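# Transfer the 96-well plate from nest N1 to N2

## Task

Carry the 96-well culture plate out of nest N1 and into nest N2, where it must rest level within the nest's locating features, with well A1 in the corner labelled A1 and the lid seated all the way down. Then release the plate and move the grippers away from it.

## Robot and tools

Robot: two arms, left_arm and right_arm, each with six revolute joints and a parallel two-finger gripper. Seen from behind the arms, N1 is the left nest and N2 the right one. At the start the plate sits in N1 with A1 already in the A1 corner. Objects may occasionally get a small push from outside.

Scene frame: origin on the tabletop midway between the arms, +x out over the table, +z up, left_arm on the +y side. The names left and right do not refer to image sides. Bases: left_arm at (+0.015, +0.339, +0.145) m, quat_wxyz (+0.965, +0.014, +0.249, -0.081); right_arm at (+0.042, -0.294, +0.145) m, quat_wxyz (+0.967, +0.021, +0.248, -0.054). Gripper fingers point along the hand's +z and close along its y. The reported end_effector_position is the pinch point between the pads, roughly 1 cm short of the fingertips; it can be off, more so at long reach. Base mounting plates and the metal frame behind the arms are fixed obstacles.

Row layout (used by execute_actions and move): one flat list of 14 numbers covering both arms, each in [-1, 1]. First left_arm: wrist yaw, shoulder, wrist roll, elbow, wrist pitch, waist, then gripper opening; then the same seven for right_arm. Follow this order only. The six joint numbers are relative offsets, scaled so 1.0 equals 1.202 rad for waist, 1.258 shoulder, 1.238 elbow, 2.073 wrist pitch, 2.022 wrist yaw and wrist roll. Waist, elbow and wrist yaw have their sign flipped against the URDF, in commands and in all readouts. Stated URDF ranges (radians, URDF signs): waist -2.618 to 3.054, shoulder 0.000 to 3.142, elbow 0.000 to 3.142, wrist pitch -1.571 to 1.571, wrist yaw -1.571 to 1.571, wrist roll -2.094 to 2.094; for flipped joints negate and swap the bounds. True ends may differ by 0.036 rad. The opening number is absolute: +1 fully open, -1 closed.

execute_actions(actions): a list of up to 15 actions; each action is a table of up to 15 rows, one row per 1/30 s step; a short table repeats its last row until 15 steps pass. Joint offsets in every row are measured from the angles at the start of that action (for the first action, the last reported angles), not from the previous row. Any action asking a joint more than 0.036 rad beyond its range is rejected for both arms; a malformed action, or a first action failing this check, rejects the whole call. An empty list just returns state and images.

move(target, speed, blocking): target is one 14-number row as above; its offsets count from the Joint positions in the latest result that showed them. All joints travel in sync toward the resulting angles, so hands follow curves. speed (rad/s, 0.01 to 2, default 0.5) caps the joint with the longest way to go; paths last 0.5 to 10 s and do not avoid obstacles or the other arm. Faster moves and targets set deeper past a contact hit and press harder. blocking=false returns after 0.5 s while motion continues; then only wait or stop are accepted until a result shows it ended. The extra move: line reports the ending (done, off_target, moving, held, fault), limits=held or limits=none, and each arm's joint farthest from target.

wait(seconds): 0 to 10; holds last commands, lets a running move continue, returns early when it ends. stop(): brakes a running move; braking needs room. zoom_image(camera, region): camera is cam_high, cam_low, cam_left_wrist or cam_right_wrist (each 896x504); region [x0, y0, x1, y1] in pixels from top-left, max 504 by 504. read_manual(section): licence texts only. finished_scene(scene): pass the current scene number once the plate is placed and the grippers are clear; it cannot be reversed.

Results: per-arm gripper pose (position in m, quat_wxyz); Joint positions and Joint velocities in the joint order above plus pad gap (m; 0.094 fully open); Joint targets (angles currently being driven toward); grip_measured on the command scale; step readings with HELD marking restrained steps; notes such as joint sent to its limit, joint command not followed (clearance check altered targets), too close, MOTOR HOT, FAULT. Camera calibration (K, distortion, T_world_to_cam) is given per camera and may be a little off.

Motion behaviour: joint targets may lead measured angles by at most 0.202 rad waist, 0.258 shoulder, 0.238 elbow, 0.573 wrist pitch, 0.522 wrist yaw/roll, and a hand may not be asked to jump over 70 mm per step, so large changes span several actions; finish them with further commands. Friction may leave a joint about 0.031 rad short, and tiny commands may not move it.

Gripping: to hold, command an opening about 0.03 below grip_measured (less for a lighter hold). Readings may be off about 1 mm. Pad force is about 50 to 62 N, less on very thin parts.

Avoid: dropping the plate from height (a few millimetres at set-down is fine), knocking anything off the table, slamming or hard pushes, arms hitting or squeezing each other, and long heavy holding that overheats motors (90 °C pauses an arm, 100 °C lets it drop). Move smoothly and efficiently.

Each tool is called as a command line: name --argument value for each argument, lists and objects as JSON in quotes; but a table of rows of numbers goes row by row, as --pt "numbers of a row", without its own name.

## Session

execute_actions --actions '[]'

Scene clock: 0.00 s.
left_arm: end_effector_position=(+0.5046, +0.2319, +0.1562) grip_measured=+1.000 end_effector_quat_wxyz=(-0.097, +0.741, +0.496, +0.442) | right_arm: end_effector_position=(+0.1730, -0.6112, +0.1507) grip_measured=+1.000 end_effector_quat_wxyz=(+0.068, +0.983, -0.128, +0.112)
Joint names: [wrist yaw, shoulder, wrist roll, elbow, wrist pitch, waist]
Joint positions: left_arm=[ 1.103  1.643  1.708 -1.289 -0.343  0.421  0.094] | right_arm=[ 0.693  1.57   1.958 -0.962 -0.678  1.469  0.094]
Joint velocities: left_arm=[ 0.051 -0.002 -0.037 -0.017 -0.051 -0.002  0.   ] | right_arm=[-0.051  0.002 -0.037 -0.012  0.066  0.007  0.   ]
Joint targets: left_arm=[1.103 1.643 1.708 -1.289 -0.343 0.421] | right_arm=[0.693 1.570 1.958 -0.962 -0.678 1.469]

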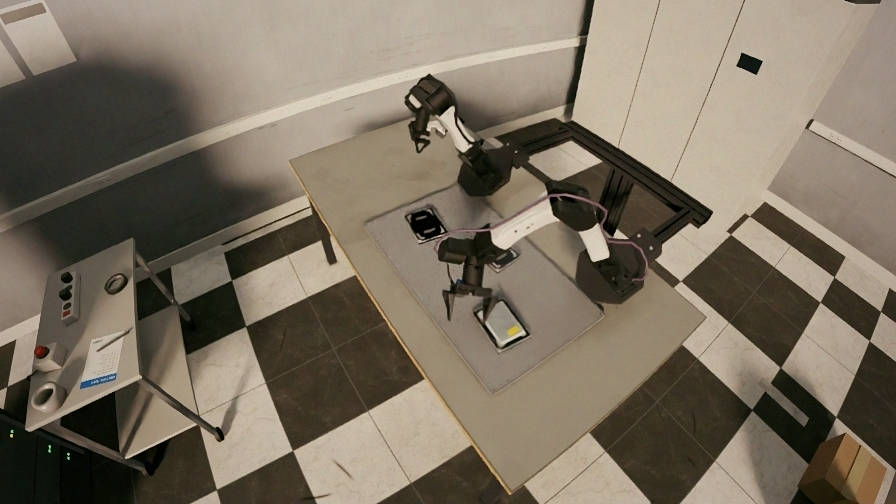

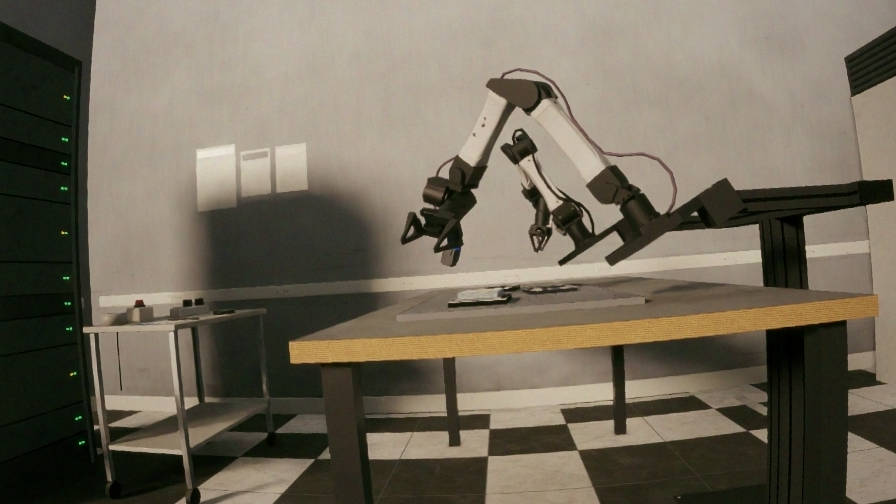

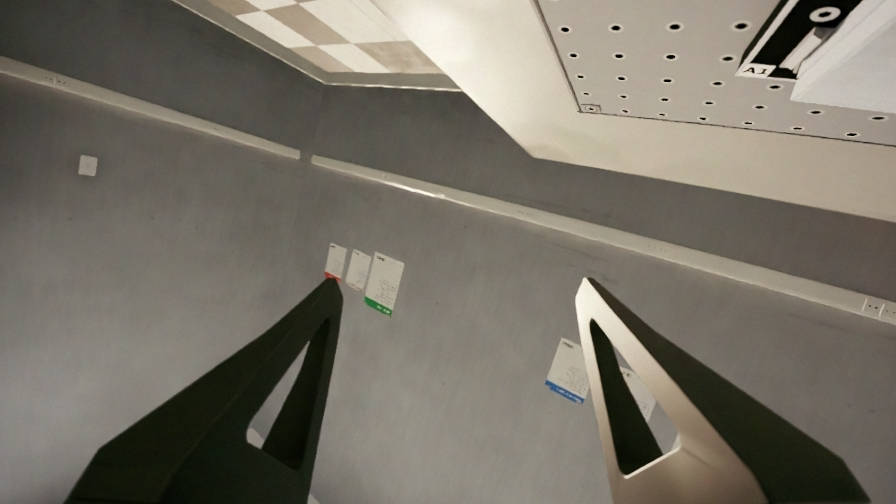

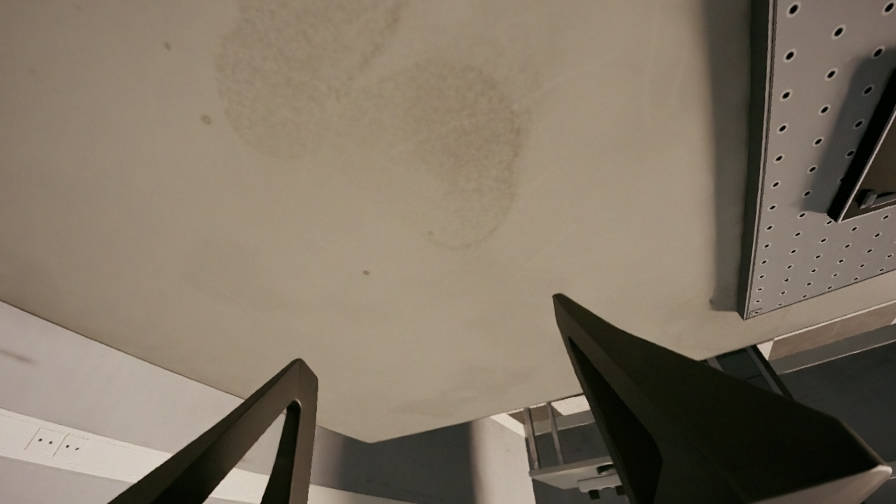

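zoom_image --camera "cam_high" --region '[350, 170, 630, 400]'

zoom_image --camera "cam_low" --region '[380, 250, 660, 330]'

Region (350, 170, 630, 400) of cam_high's 896x504 image, scaled by 1.800, with more detail than that image has; it fills the top 414 rows of this view, and the rest is white.

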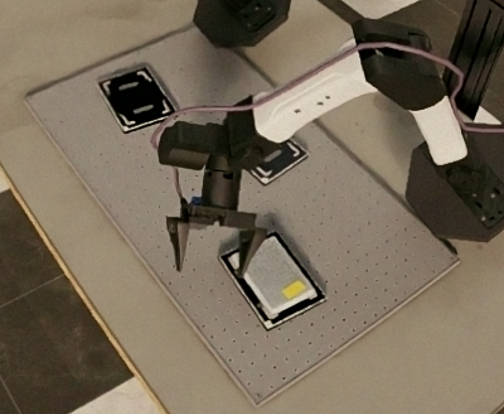

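Region (380, 250, 660, 330) of cam_low's 896x504 image, scaled by 1.800, with more detail than that image has; it fills the top 144 rows of this view, and the rest is white.

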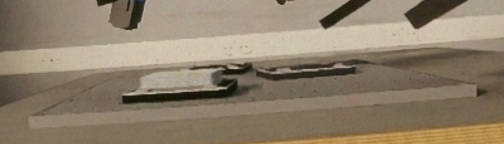

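zoom_image --camera "cam_high" --region '[460, 285, 550, 365]'

zoom_image --camera "cam_high" --region '[395, 195, 535, 285]'

zoom_image --camera "cam_low" --region '[435, 275, 525, 315]'

Region (460, 285, 550, 365) of cam_high's 896x504 image, scaled by 5.600, with more detail than that image has.

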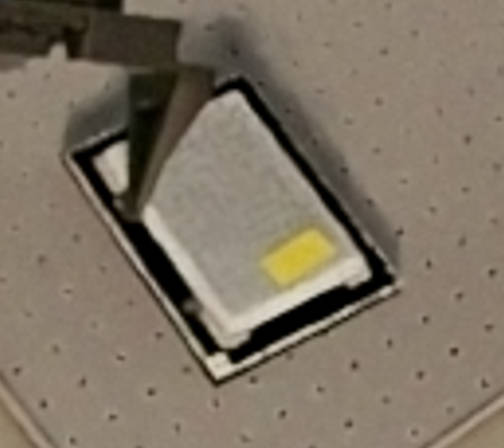

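Region (395, 195, 535, 285) of cam_high's 896x504 image, scaled by 3.600, with more detail than that image has; it fills the top 324 rows of this view, and the rest is white.

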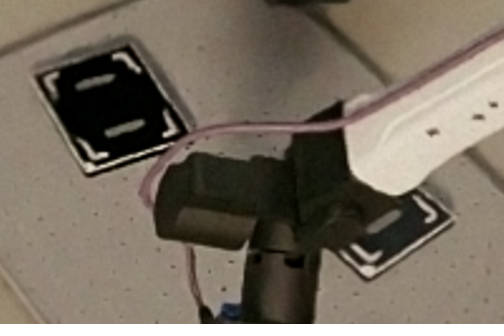

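Region (435, 275, 525, 315) of cam_low's 896x504 image, scaled by 5.600, with more detail than that image has.

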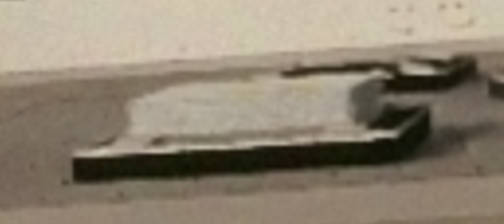

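move --target '[-0.5455,-0.36,-0.845,0.2,-0.276,-0.35,1,0,0,0,0,0,0,1]' --speed 1.2

Scene clock: 38.83 s.
left_arm: end_effector_position=(+0.3539, +0.2809, +0.1479) grip_measured=+1.000 end_effector_quat_wxyz=(+0.006, +0.089, +0.996, -0.006) | right_arm: end_effector_position=(+0.1730, -0.6112, +0.1507) grip_measured=+1.000 end_effector_quat_wxyz=(+0.068, +0.983, -0.128, +0.112)
Joint names: [wrist yaw, shoulder, wrist roll, elbow, wrist pitch, waist]
Joint positions: left_arm=[ 0.008  1.211  0.005 -1.058 -0.901  0.01   0.094] | right_arm=[ 0.693  1.57   1.958 -0.962 -0.678  1.469  0.094]
Joint velocities: left_arm=[-0.007  0.002  0.022  0.022  0.037  0.002  0.   ] | right_arm=[ 0.081  0.007  0.051  0.002  0.007 -0.002  0.   ]
Joint targets: left_arm=[0.000 1.190 -0.001 -1.042 -0.915 0.000] | right_arm=[0.693 1.570 1.958 -0.962 -0.678 1.469]
move: off_target (left_arm); limits=none; left_arm: farthest joint: the shoulder, 0.021 radians from its target (0.453 radians at the start); right_arm: farthest joint: the waist, 0.000 radians from its target (0.000 radians at the start)
camera_calibration (this result's frames):
cam_left_wrist: T_world_to_cam=[[-0.205835, -0.978553, -0.00807681, 0.353268], [-0.710197, 0.143699, 0.689181, 0.129866], [-0.67324, 0.147594, -0.724544, 0.422074], [0, 0, 0, 1]] pos_world=[0.449102, 0.264735, 0.219163]

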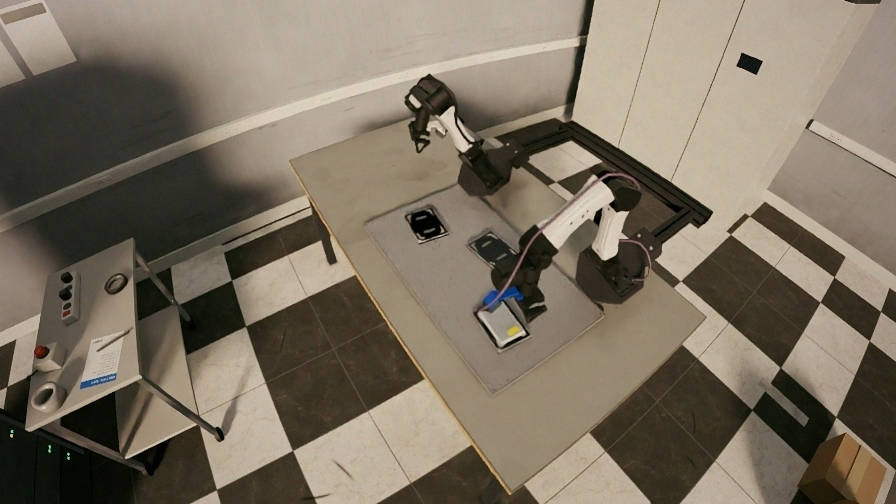

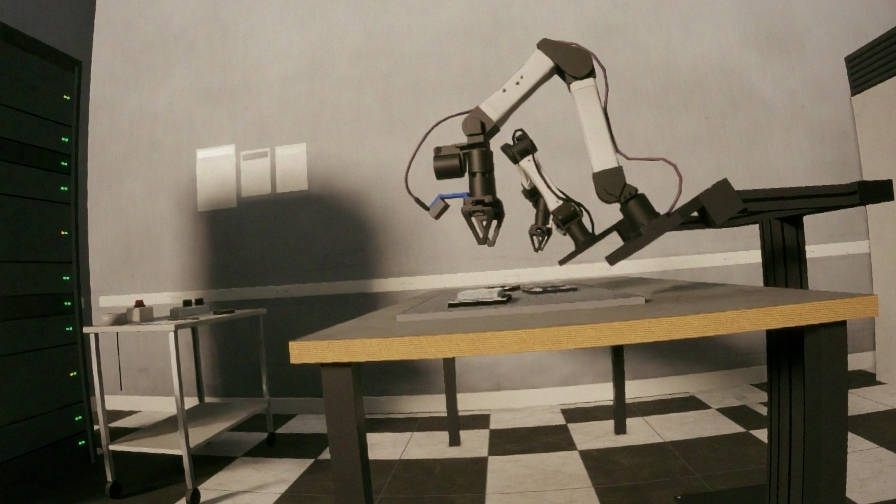

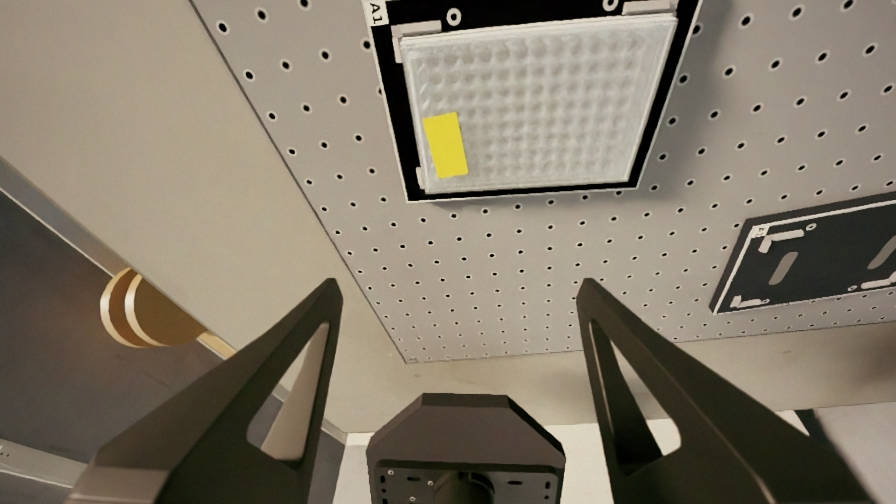

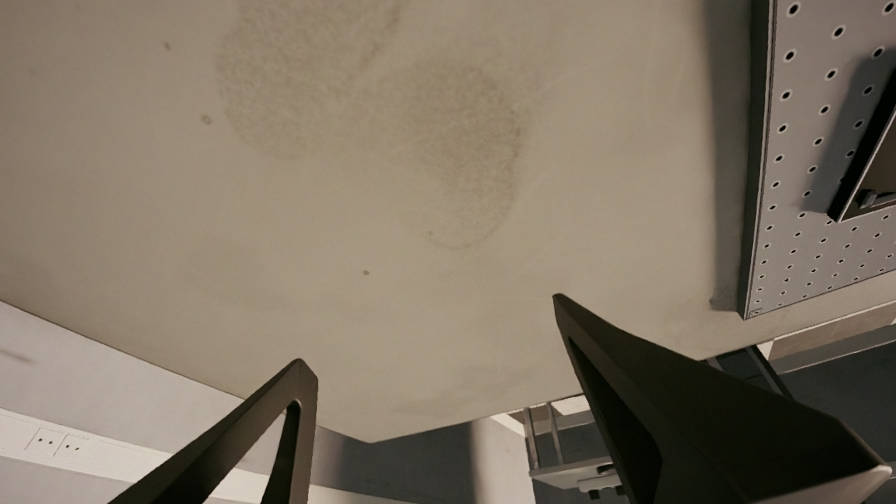

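zoom_image --camera "cam_left_wrist" --region '[340, 0, 896, 330]'

zoom_image --camera "cam_left_wrist" --region '[340, 0, 720, 220]'

zoom_image --camera "cam_left_wrist" --region '[690, 170, 896, 330]'

zoom_image --camera "cam_high" --region '[395, 195, 535, 285]'

Region (340, 0, 896, 330) is 556x330 pixels. A region can be at most 504 by 504 pixels.

Region (340, 0, 720, 220) of cam_left_wrist's 896x504 image, scaled by 1.326, with more detail than that image has; it fills the top 292 rows of this view, and the rest is white.

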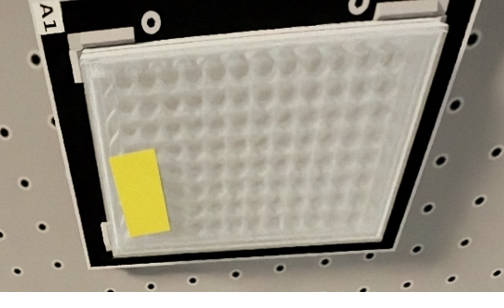

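Region (690, 170, 896, 330) of cam_left_wrist's 896x504 image, scaled by 2.447, with more detail than that image has; it fills the top 391 rows of this view, and the rest is white.

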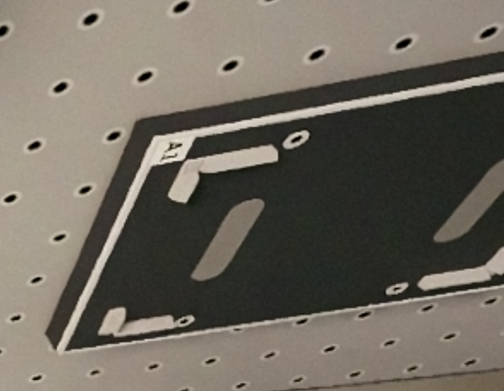

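Region (395, 195, 535, 285) of cam_high's 896x504 image, scaled by 3.600, with more detail than that image has; it fills the top 324 rows of this view, and the rest is white.

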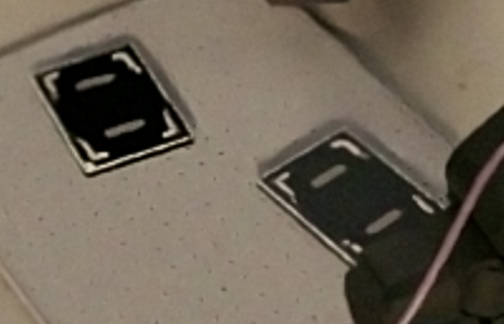

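zoom_image --camera "cam_high" --region '[400, 200, 460, 250]'

zoom_image --camera "cam_high" --region '[460, 220, 530, 280]'

zoom_image --camera "cam_right_wrist" --region '[696, 0, 896, 340]'

Region (400, 200, 460, 250) of cam_high's 896x504 image, scaled by 8.400, with more detail than that image has.

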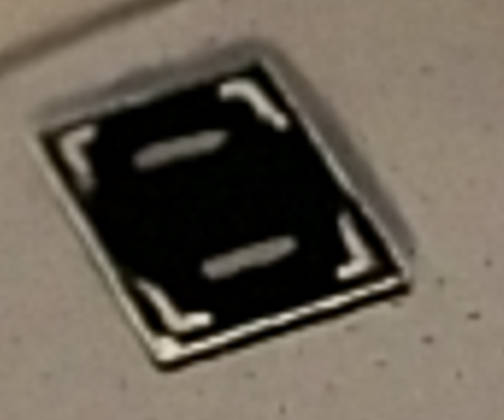

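Region (460, 220, 530, 280) of cam_high's 896x504 image, scaled by 7.200, with more detail than that image has; it fills the top 432 rows of this view, and the rest is white.

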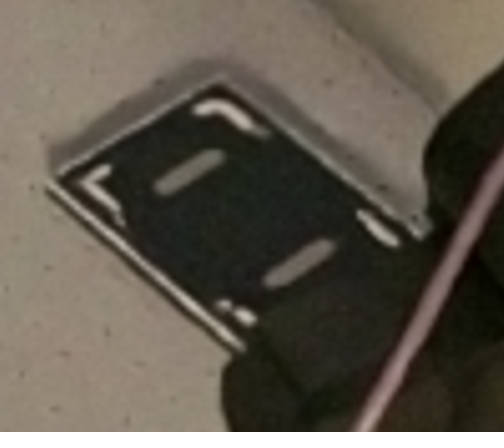

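Region (696, 0, 896, 340) of cam_right_wrist's 896x504 image, scaled by 1.482, with more detail than that image has; it fills the left 296 columns of this view, and the rest is white.

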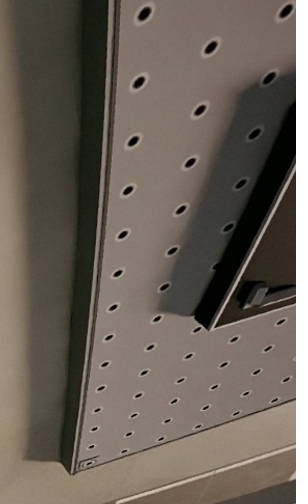

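move --target '[0,0,0,0,0.17,0.25,1,0,0,0,0,0,0,1]' --speed 1.2

Scene clock: 52.60 s.
left_arm: end_effector_position=(+0.4032, +0.1667, +0.1720) grip_measured=+1.000 end_effector_quat_wxyz=(+0.165, +0.196, +0.960, -0.110) | right_arm: end_effector_position=(+0.1730, -0.6112, +0.1507) grip_measured=+1.000 end_effector_quat_wxyz=(+0.068, +0.983, -0.128, +0.112)
Joint names: [wrist yaw, shoulder, wrist roll, elbow, wrist pitch, waist]
Joint positions: left_arm=[ 0.008  1.211  0.004 -1.058 -0.564  0.302  0.094] | right_arm=[ 0.693  1.57   1.958 -0.962 -0.678  1.469  0.094]
Joint velocities: left_arm=[-0.022  0.002  0.022  0.007 -0.066  0.012  0.   ] | right_arm=[ 0.037  0.012 -0.007  0.007  0.037  0.012  0.   ]
Joint targets: left_arm=[0.008 1.211 0.005 -1.058 -0.549 0.310] | right_arm=[0.693 1.570 1.958 -0.962 -0.678 1.469]
move: done; limits=none; left_arm: farthest joint: the wrist pitch, 0.015 radians from its target (0.353 radians at the start); right_arm: farthest joint: the waist, 0.000 radians from its target (0.000 radians at the start)
camera_calibration (this result's frames):
cam_left_wrist: T_world_to_cam=[[-0.43412, -0.89296, 0.119005, 0.307818], [-0.809244, 0.444597, 0.384003, 0.206964], [-0.395809, 0.0703996, -0.915631, 0.423461], [0, 0, 0, 1]] pos_world=[0.468724, 0.153042, 0.271628]

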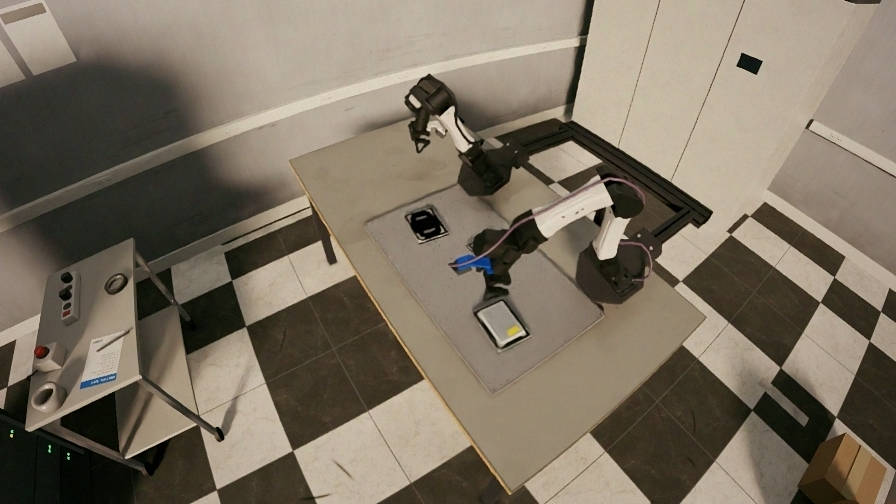

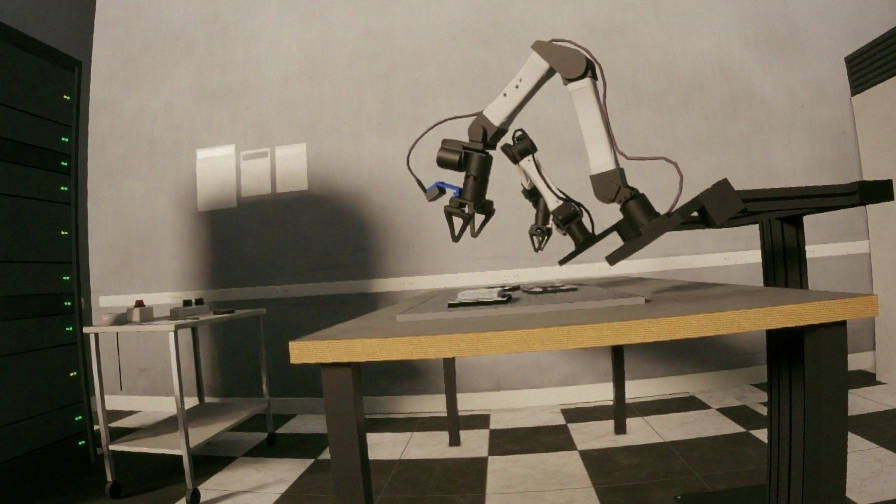

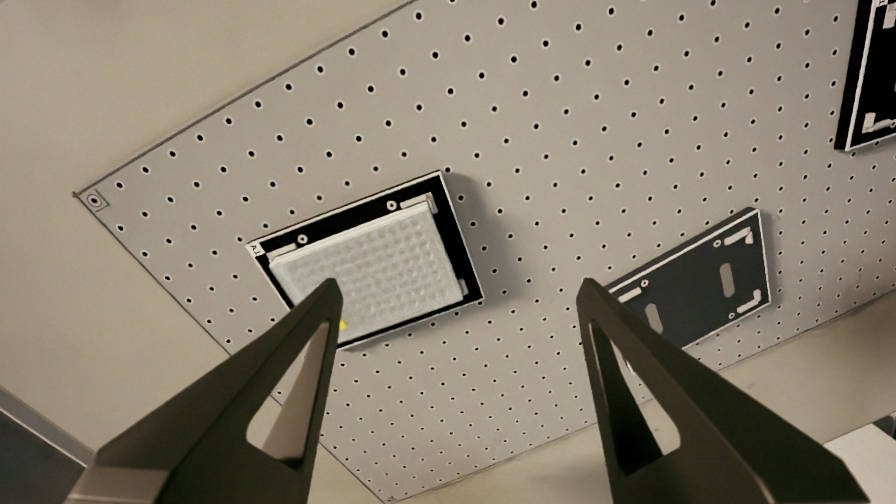

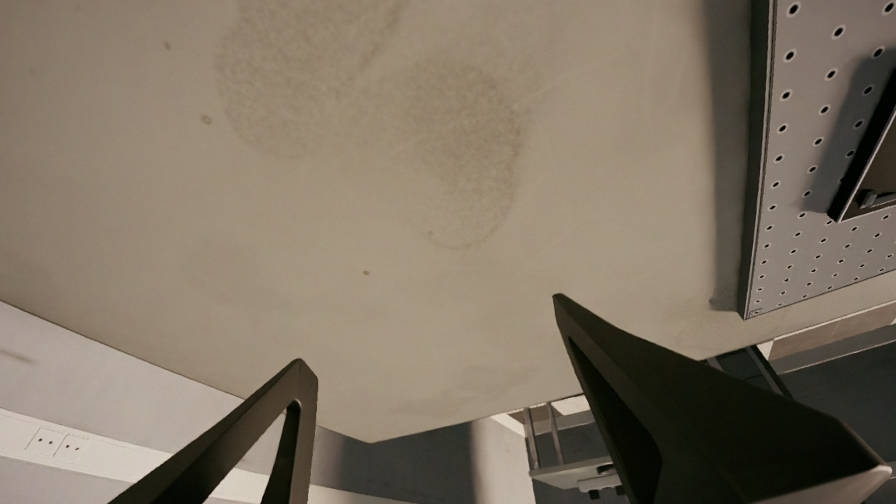

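zoom_image --camera "cam_left_wrist" --region '[590, 0, 896, 380]'

zoom_image --camera "cam_left_wrist" --region '[230, 150, 500, 360]'

Region (590, 0, 896, 380) of cam_left_wrist's 896x504 image, scaled by 1.326, with more detail than that image has; it fills the left 406 columns of this view, and the rest is white.

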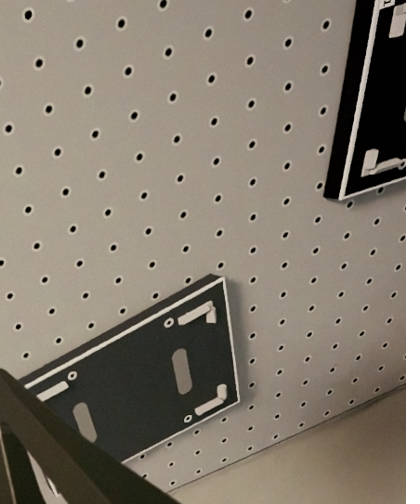

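Region (230, 150, 500, 360) of cam_left_wrist's 896x504 image, scaled by 1.867, with more detail than that image has.

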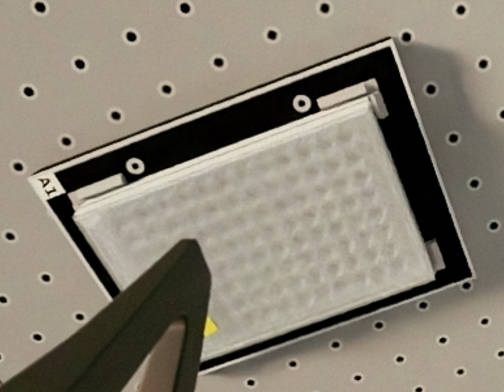

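move --target '[0.044,0.157,0.74,-0.06,-0.113,-0.108,1,0,0,0,0,0,0,1]' --speed 1.5

Scene clock: 77.87 s.
left_arm: end_effector_position=(+0.3716, +0.2315, +0.1102) grip_measured=+1.000 end_effector_quat_wxyz=(+0.006, +0.789, +0.615, -0.003) | right_arm: end_effector_position=(+0.1730, -0.6112, +0.1507) grip_measured=+1.000 end_effector_quat_wxyz=(+0.068, +0.983, -0.128, +0.112)
Joint names: [wrist yaw, shoulder, wrist roll, elbow, wrist pitch, waist]
Joint positions: left_arm=[ 0.089  1.395  1.495 -1.111 -0.786  0.182  0.094] | right_arm=[ 0.693  1.57   1.958 -0.962 -0.678  1.469  0.094]
Joint velocities: left_arm=[ 0.125  0.002 -0.007 -0.002  0.066  0.012  0.   ] | right_arm=[-0.066 -0.007  0.051  0.002 -0.051 -0.002  0.   ]
Joint targets: left_arm=[0.098 1.408 1.501 -1.132 -0.798 0.172] | right_arm=[0.693 1.570 1.958 -0.962 -0.678 1.469]
move: off_target (left_arm); limits=none; left_arm: farthest joint: the elbow, 0.022 radians from its target (0.075 radians at the start); right_arm: farthest joint: the waist, 0.000 radians from its target (0.000 radians at the start)
camera_calibration (this result's frames):
cam_left_wrist: T_world_to_cam=[[-0.961686, 0.273029, -0.0248069, 0.301239], [0.181253, 0.701085, 0.689658, -0.284742], [0.205689, 0.658738, -0.723711, -0.0310223], [0, 0, 0, 1]] pos_world=[0.347689, 0.137817, 0.181396]

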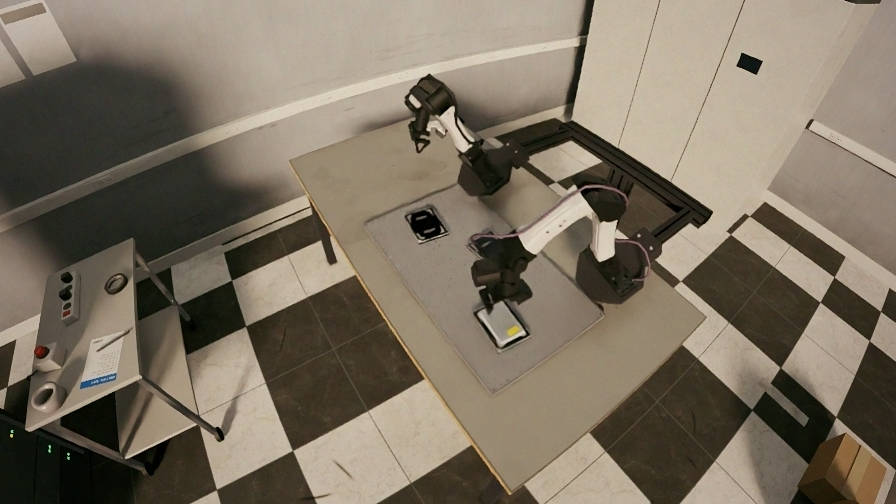

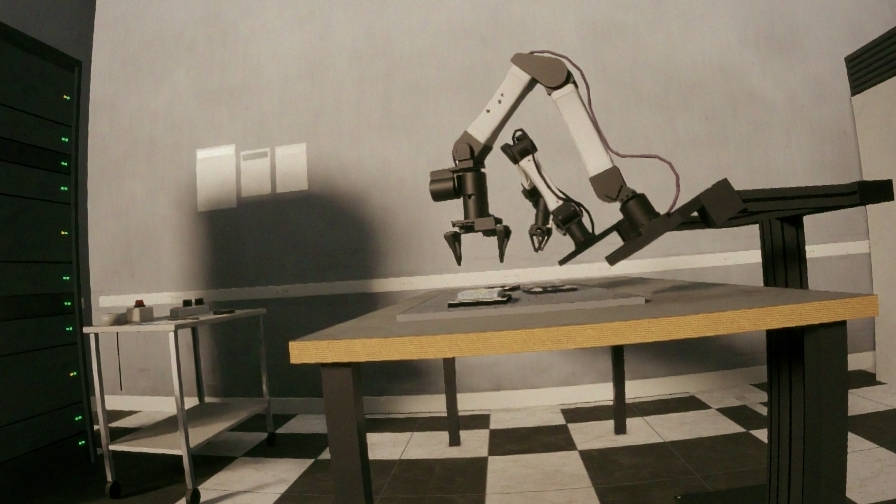

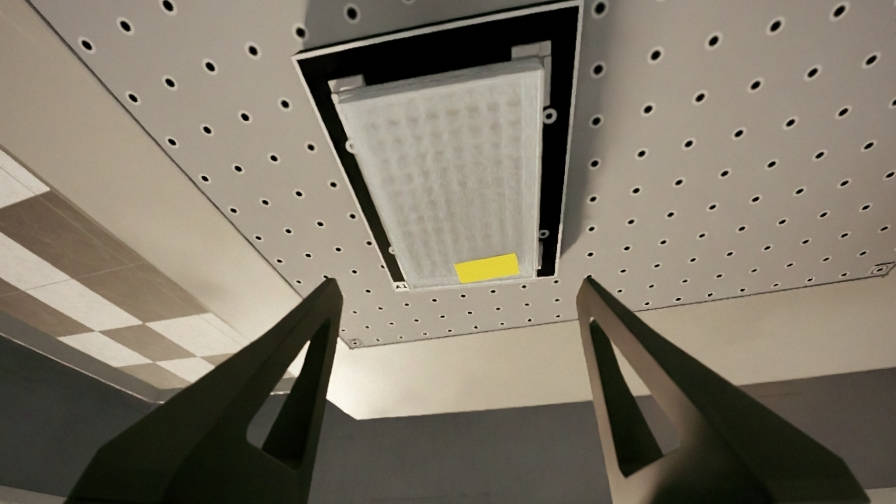

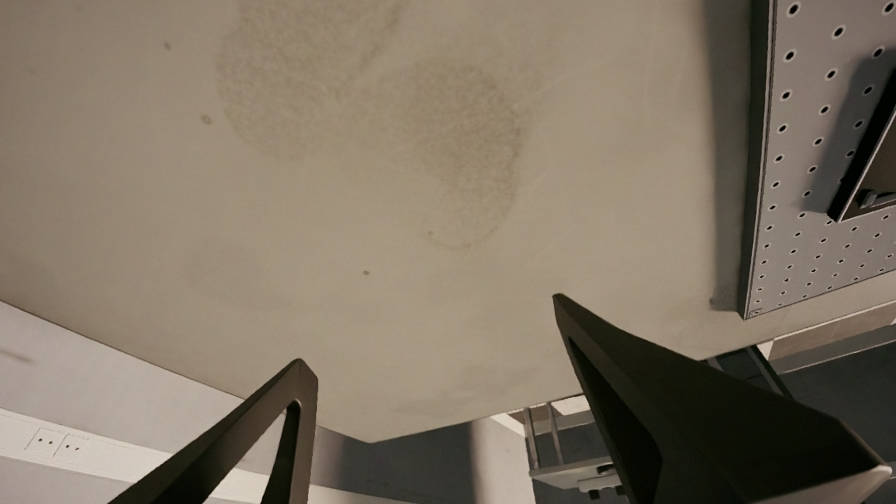

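move --target '[0,0.107,-0.067,0.061,0.0936,-0.037,1,0,0,0,0,0,0,1]' --speed 0.5

Scene clock: 89.53 s.
left_arm: end_effector_position=(+0.3724, +0.2393, +0.0572) grip_measured=+1.000 end_effector_quat_wxyz=(-0.006, +0.737, +0.676, -0.001) | right_arm: end_effector_position=(+0.1730, -0.6112, +0.1507) grip_measured=+1.000 end_effector_quat_wxyz=(+0.068, +0.983, -0.128, +0.112)
Joint names: [wrist yaw, shoulder, wrist roll, elbow, wrist pitch, waist]
Joint positions: left_arm=[ 0.089  1.525  1.365 -1.046 -0.607  0.146  0.094] | right_arm=[ 0.693  1.57   1.958 -0.962 -0.678  1.469  0.094]
Joint velocities: left_arm=[-0.081  0.002  0.037  0.012 -0.022  0.012  0.   ] | right_arm=[ 0.022 -0.002 -0.022  0.002 -0.066  0.012  0.   ]
Joint targets: left_arm=[0.089 1.529 1.359 -1.035 -0.592 0.137] | right_arm=[0.693 1.570 1.958 -0.962 -0.678 1.469]
move: done; limits=none; left_arm: farthest joint: the wrist pitch, 0.015 radians from its target (0.194 radians at the start); right_arm: farthest joint: the waist, 0.000 radians from its target (0.000 radians at the start)
camera_calibration (this result's frames):
cam_left_wrist: T_world_to_cam=[[-0.993063, 0.117292, -0.00830489, 0.346584], [0.0775525, 0.706417, 0.703535, -0.217293], [0.088386, 0.69801, -0.710612, -0.0412019], [0, 0, 0, 1]] pos_world=[0.364673, 0.141607, 0.126473]

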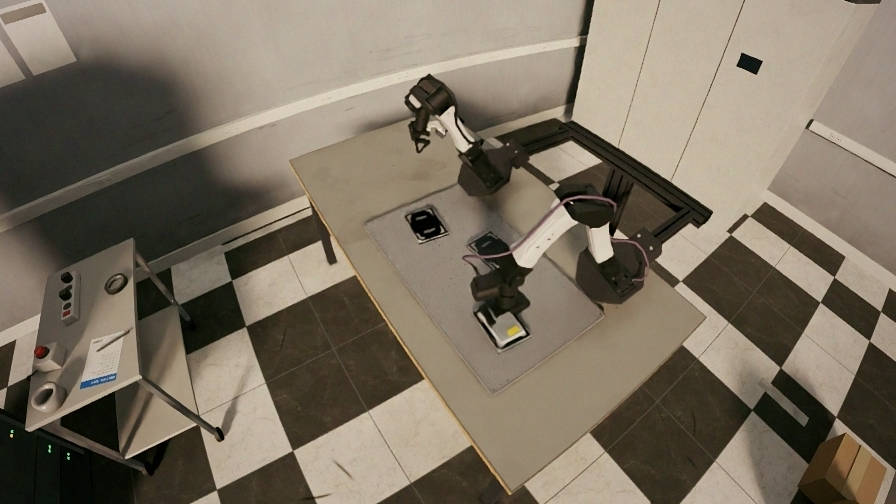

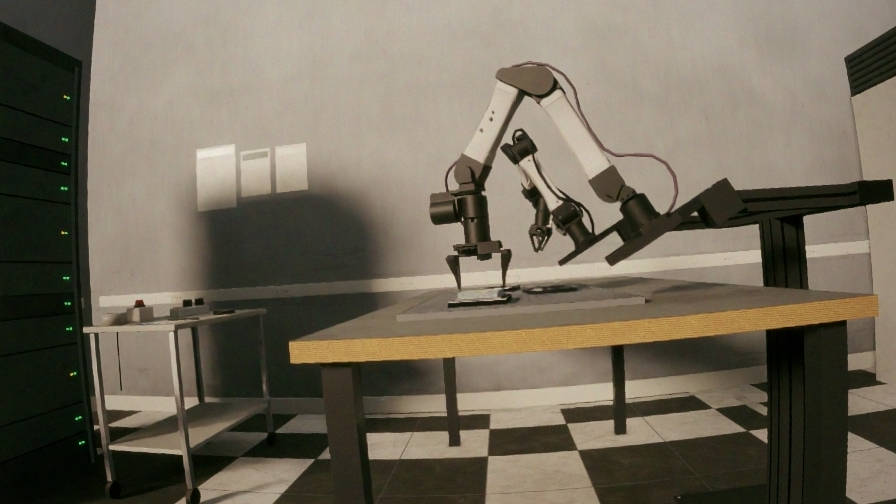

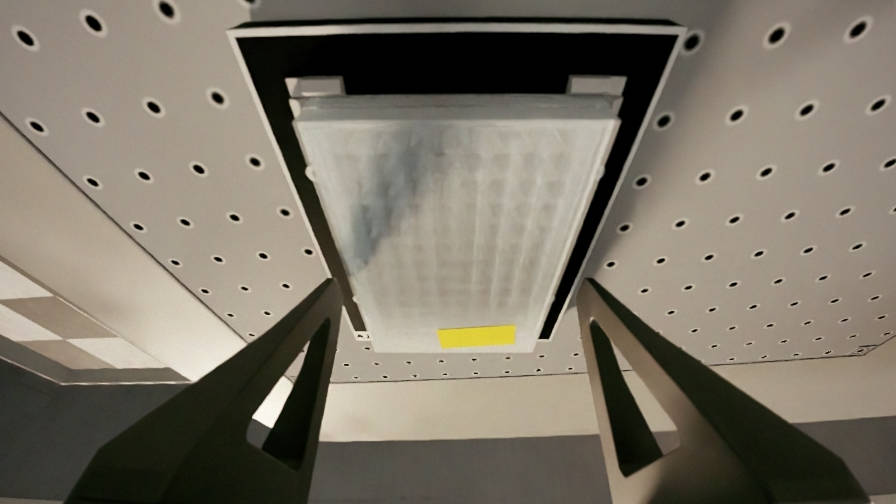

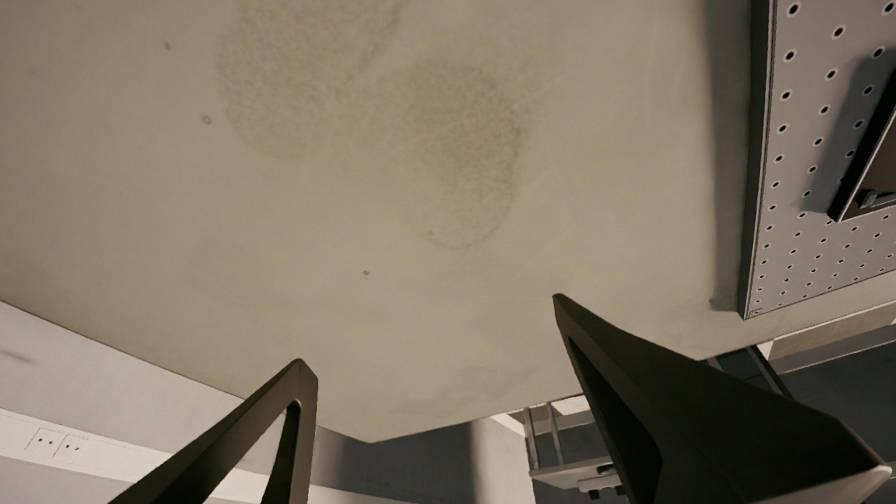

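zoom_image --camera "cam_low" --region '[430, 245, 530, 315]'

Region (430, 245, 530, 315) of cam_low's 896x504 image, scaled by 5.040, with more detail than that image has; it fills the top 353 rows of this view, and the rest is white.

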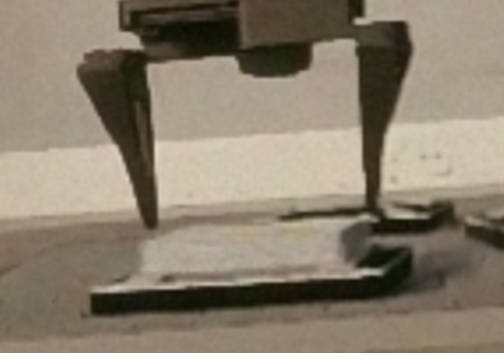

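move --target '[0,0.032,-0.003,0.033,0.0396,-0.0075,1,0,0,0,0,0,0,1]' --speed 0.15

zoom_image --camera "cam_low" --region '[430, 245, 530, 315]'

Scene clock: 98.43 s.
left_arm: end_effector_position=(+0.3724, +0.2381, +0.0438) grip_measured=+1.000 end_effector_quat_wxyz=(-0.001, +0.737, +0.676, +0.002) | right_arm: end_effector_position=(+0.1730, -0.6112, +0.1507) grip_measured=+1.000 end_effector_quat_wxyz=(+0.068, +0.983, -0.128, +0.112)
Joint names: [wrist yaw, shoulder, wrist roll, elbow, wrist pitch, waist]
Joint positions: left_arm=[ 0.089  1.553  1.364 -1.02  -0.539  0.146  0.094] | right_arm=[ 0.693  1.57   1.958 -0.962 -0.678  1.469  0.094]
Joint velocities: left_arm=[ 0.095  0.012  0.007  0.002  0.007 -0.002  0.   ] | right_arm=[ 0.022 -0.002 -0.007  0.012  0.051  0.002  0.   ]
Joint targets: left_arm=[0.089 1.565 1.359 -1.005 -0.524 0.137] | right_arm=[0.693 1.570 1.958 -0.962 -0.678 1.469]
move: done; limits=none; left_arm: farthest joint: the elbow, 0.014 radians from its target (0.041 radians at the start); right_arm: farthest joint: the waist, 0.000 radians from its target (0.000 radians at the start)
camera_calibration (this result's frames):
cam_left_wrist: T_world_to_cam=[[-0.993097, 0.115398, -0.0210333, 0.34765], [0.0675412, 0.709165, 0.7018, -0.203904], [0.0959023, 0.695534, -0.712064, -0.0520242], [0, 0, 0, 1]] pos_world=[0.364012, 0.140668, 0.113367]

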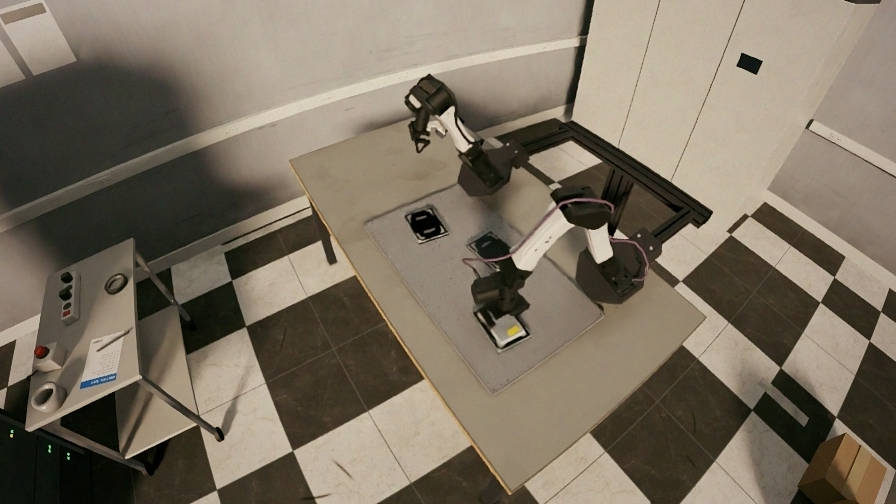

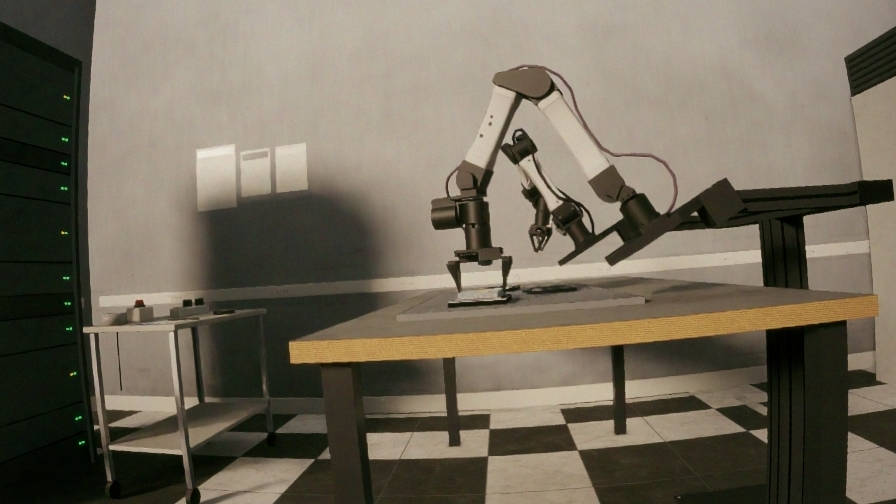

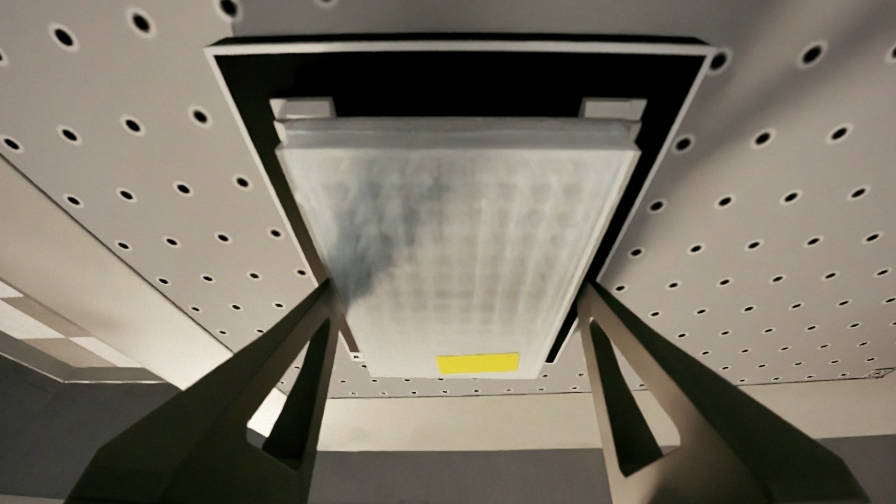

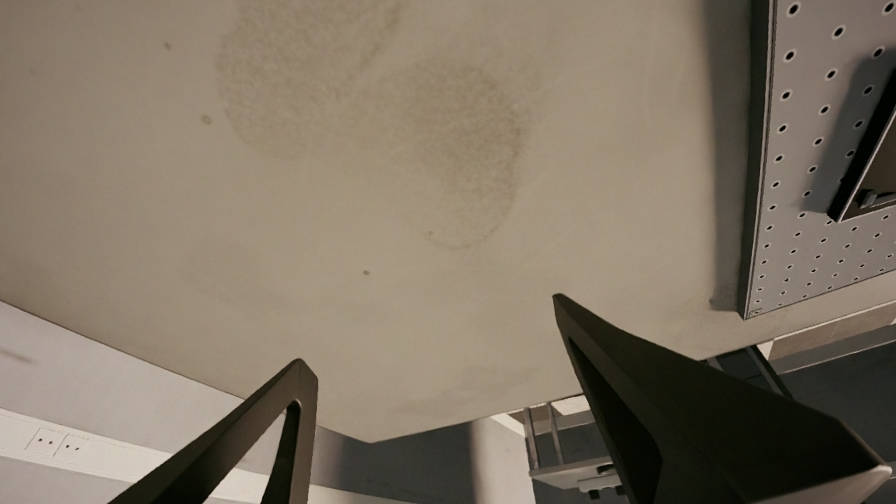

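Region (430, 245, 530, 315) of cam_low's 896x504 image, scaled by 5.040, with more detail than that image has; it fills the top 353 rows of this view, and the rest is white.

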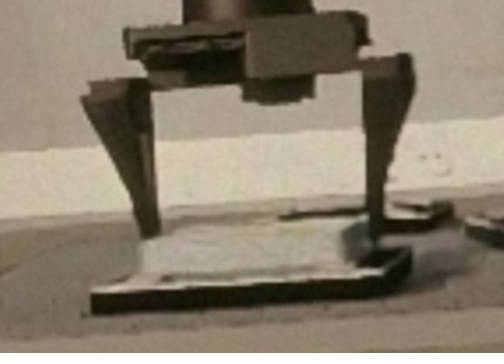

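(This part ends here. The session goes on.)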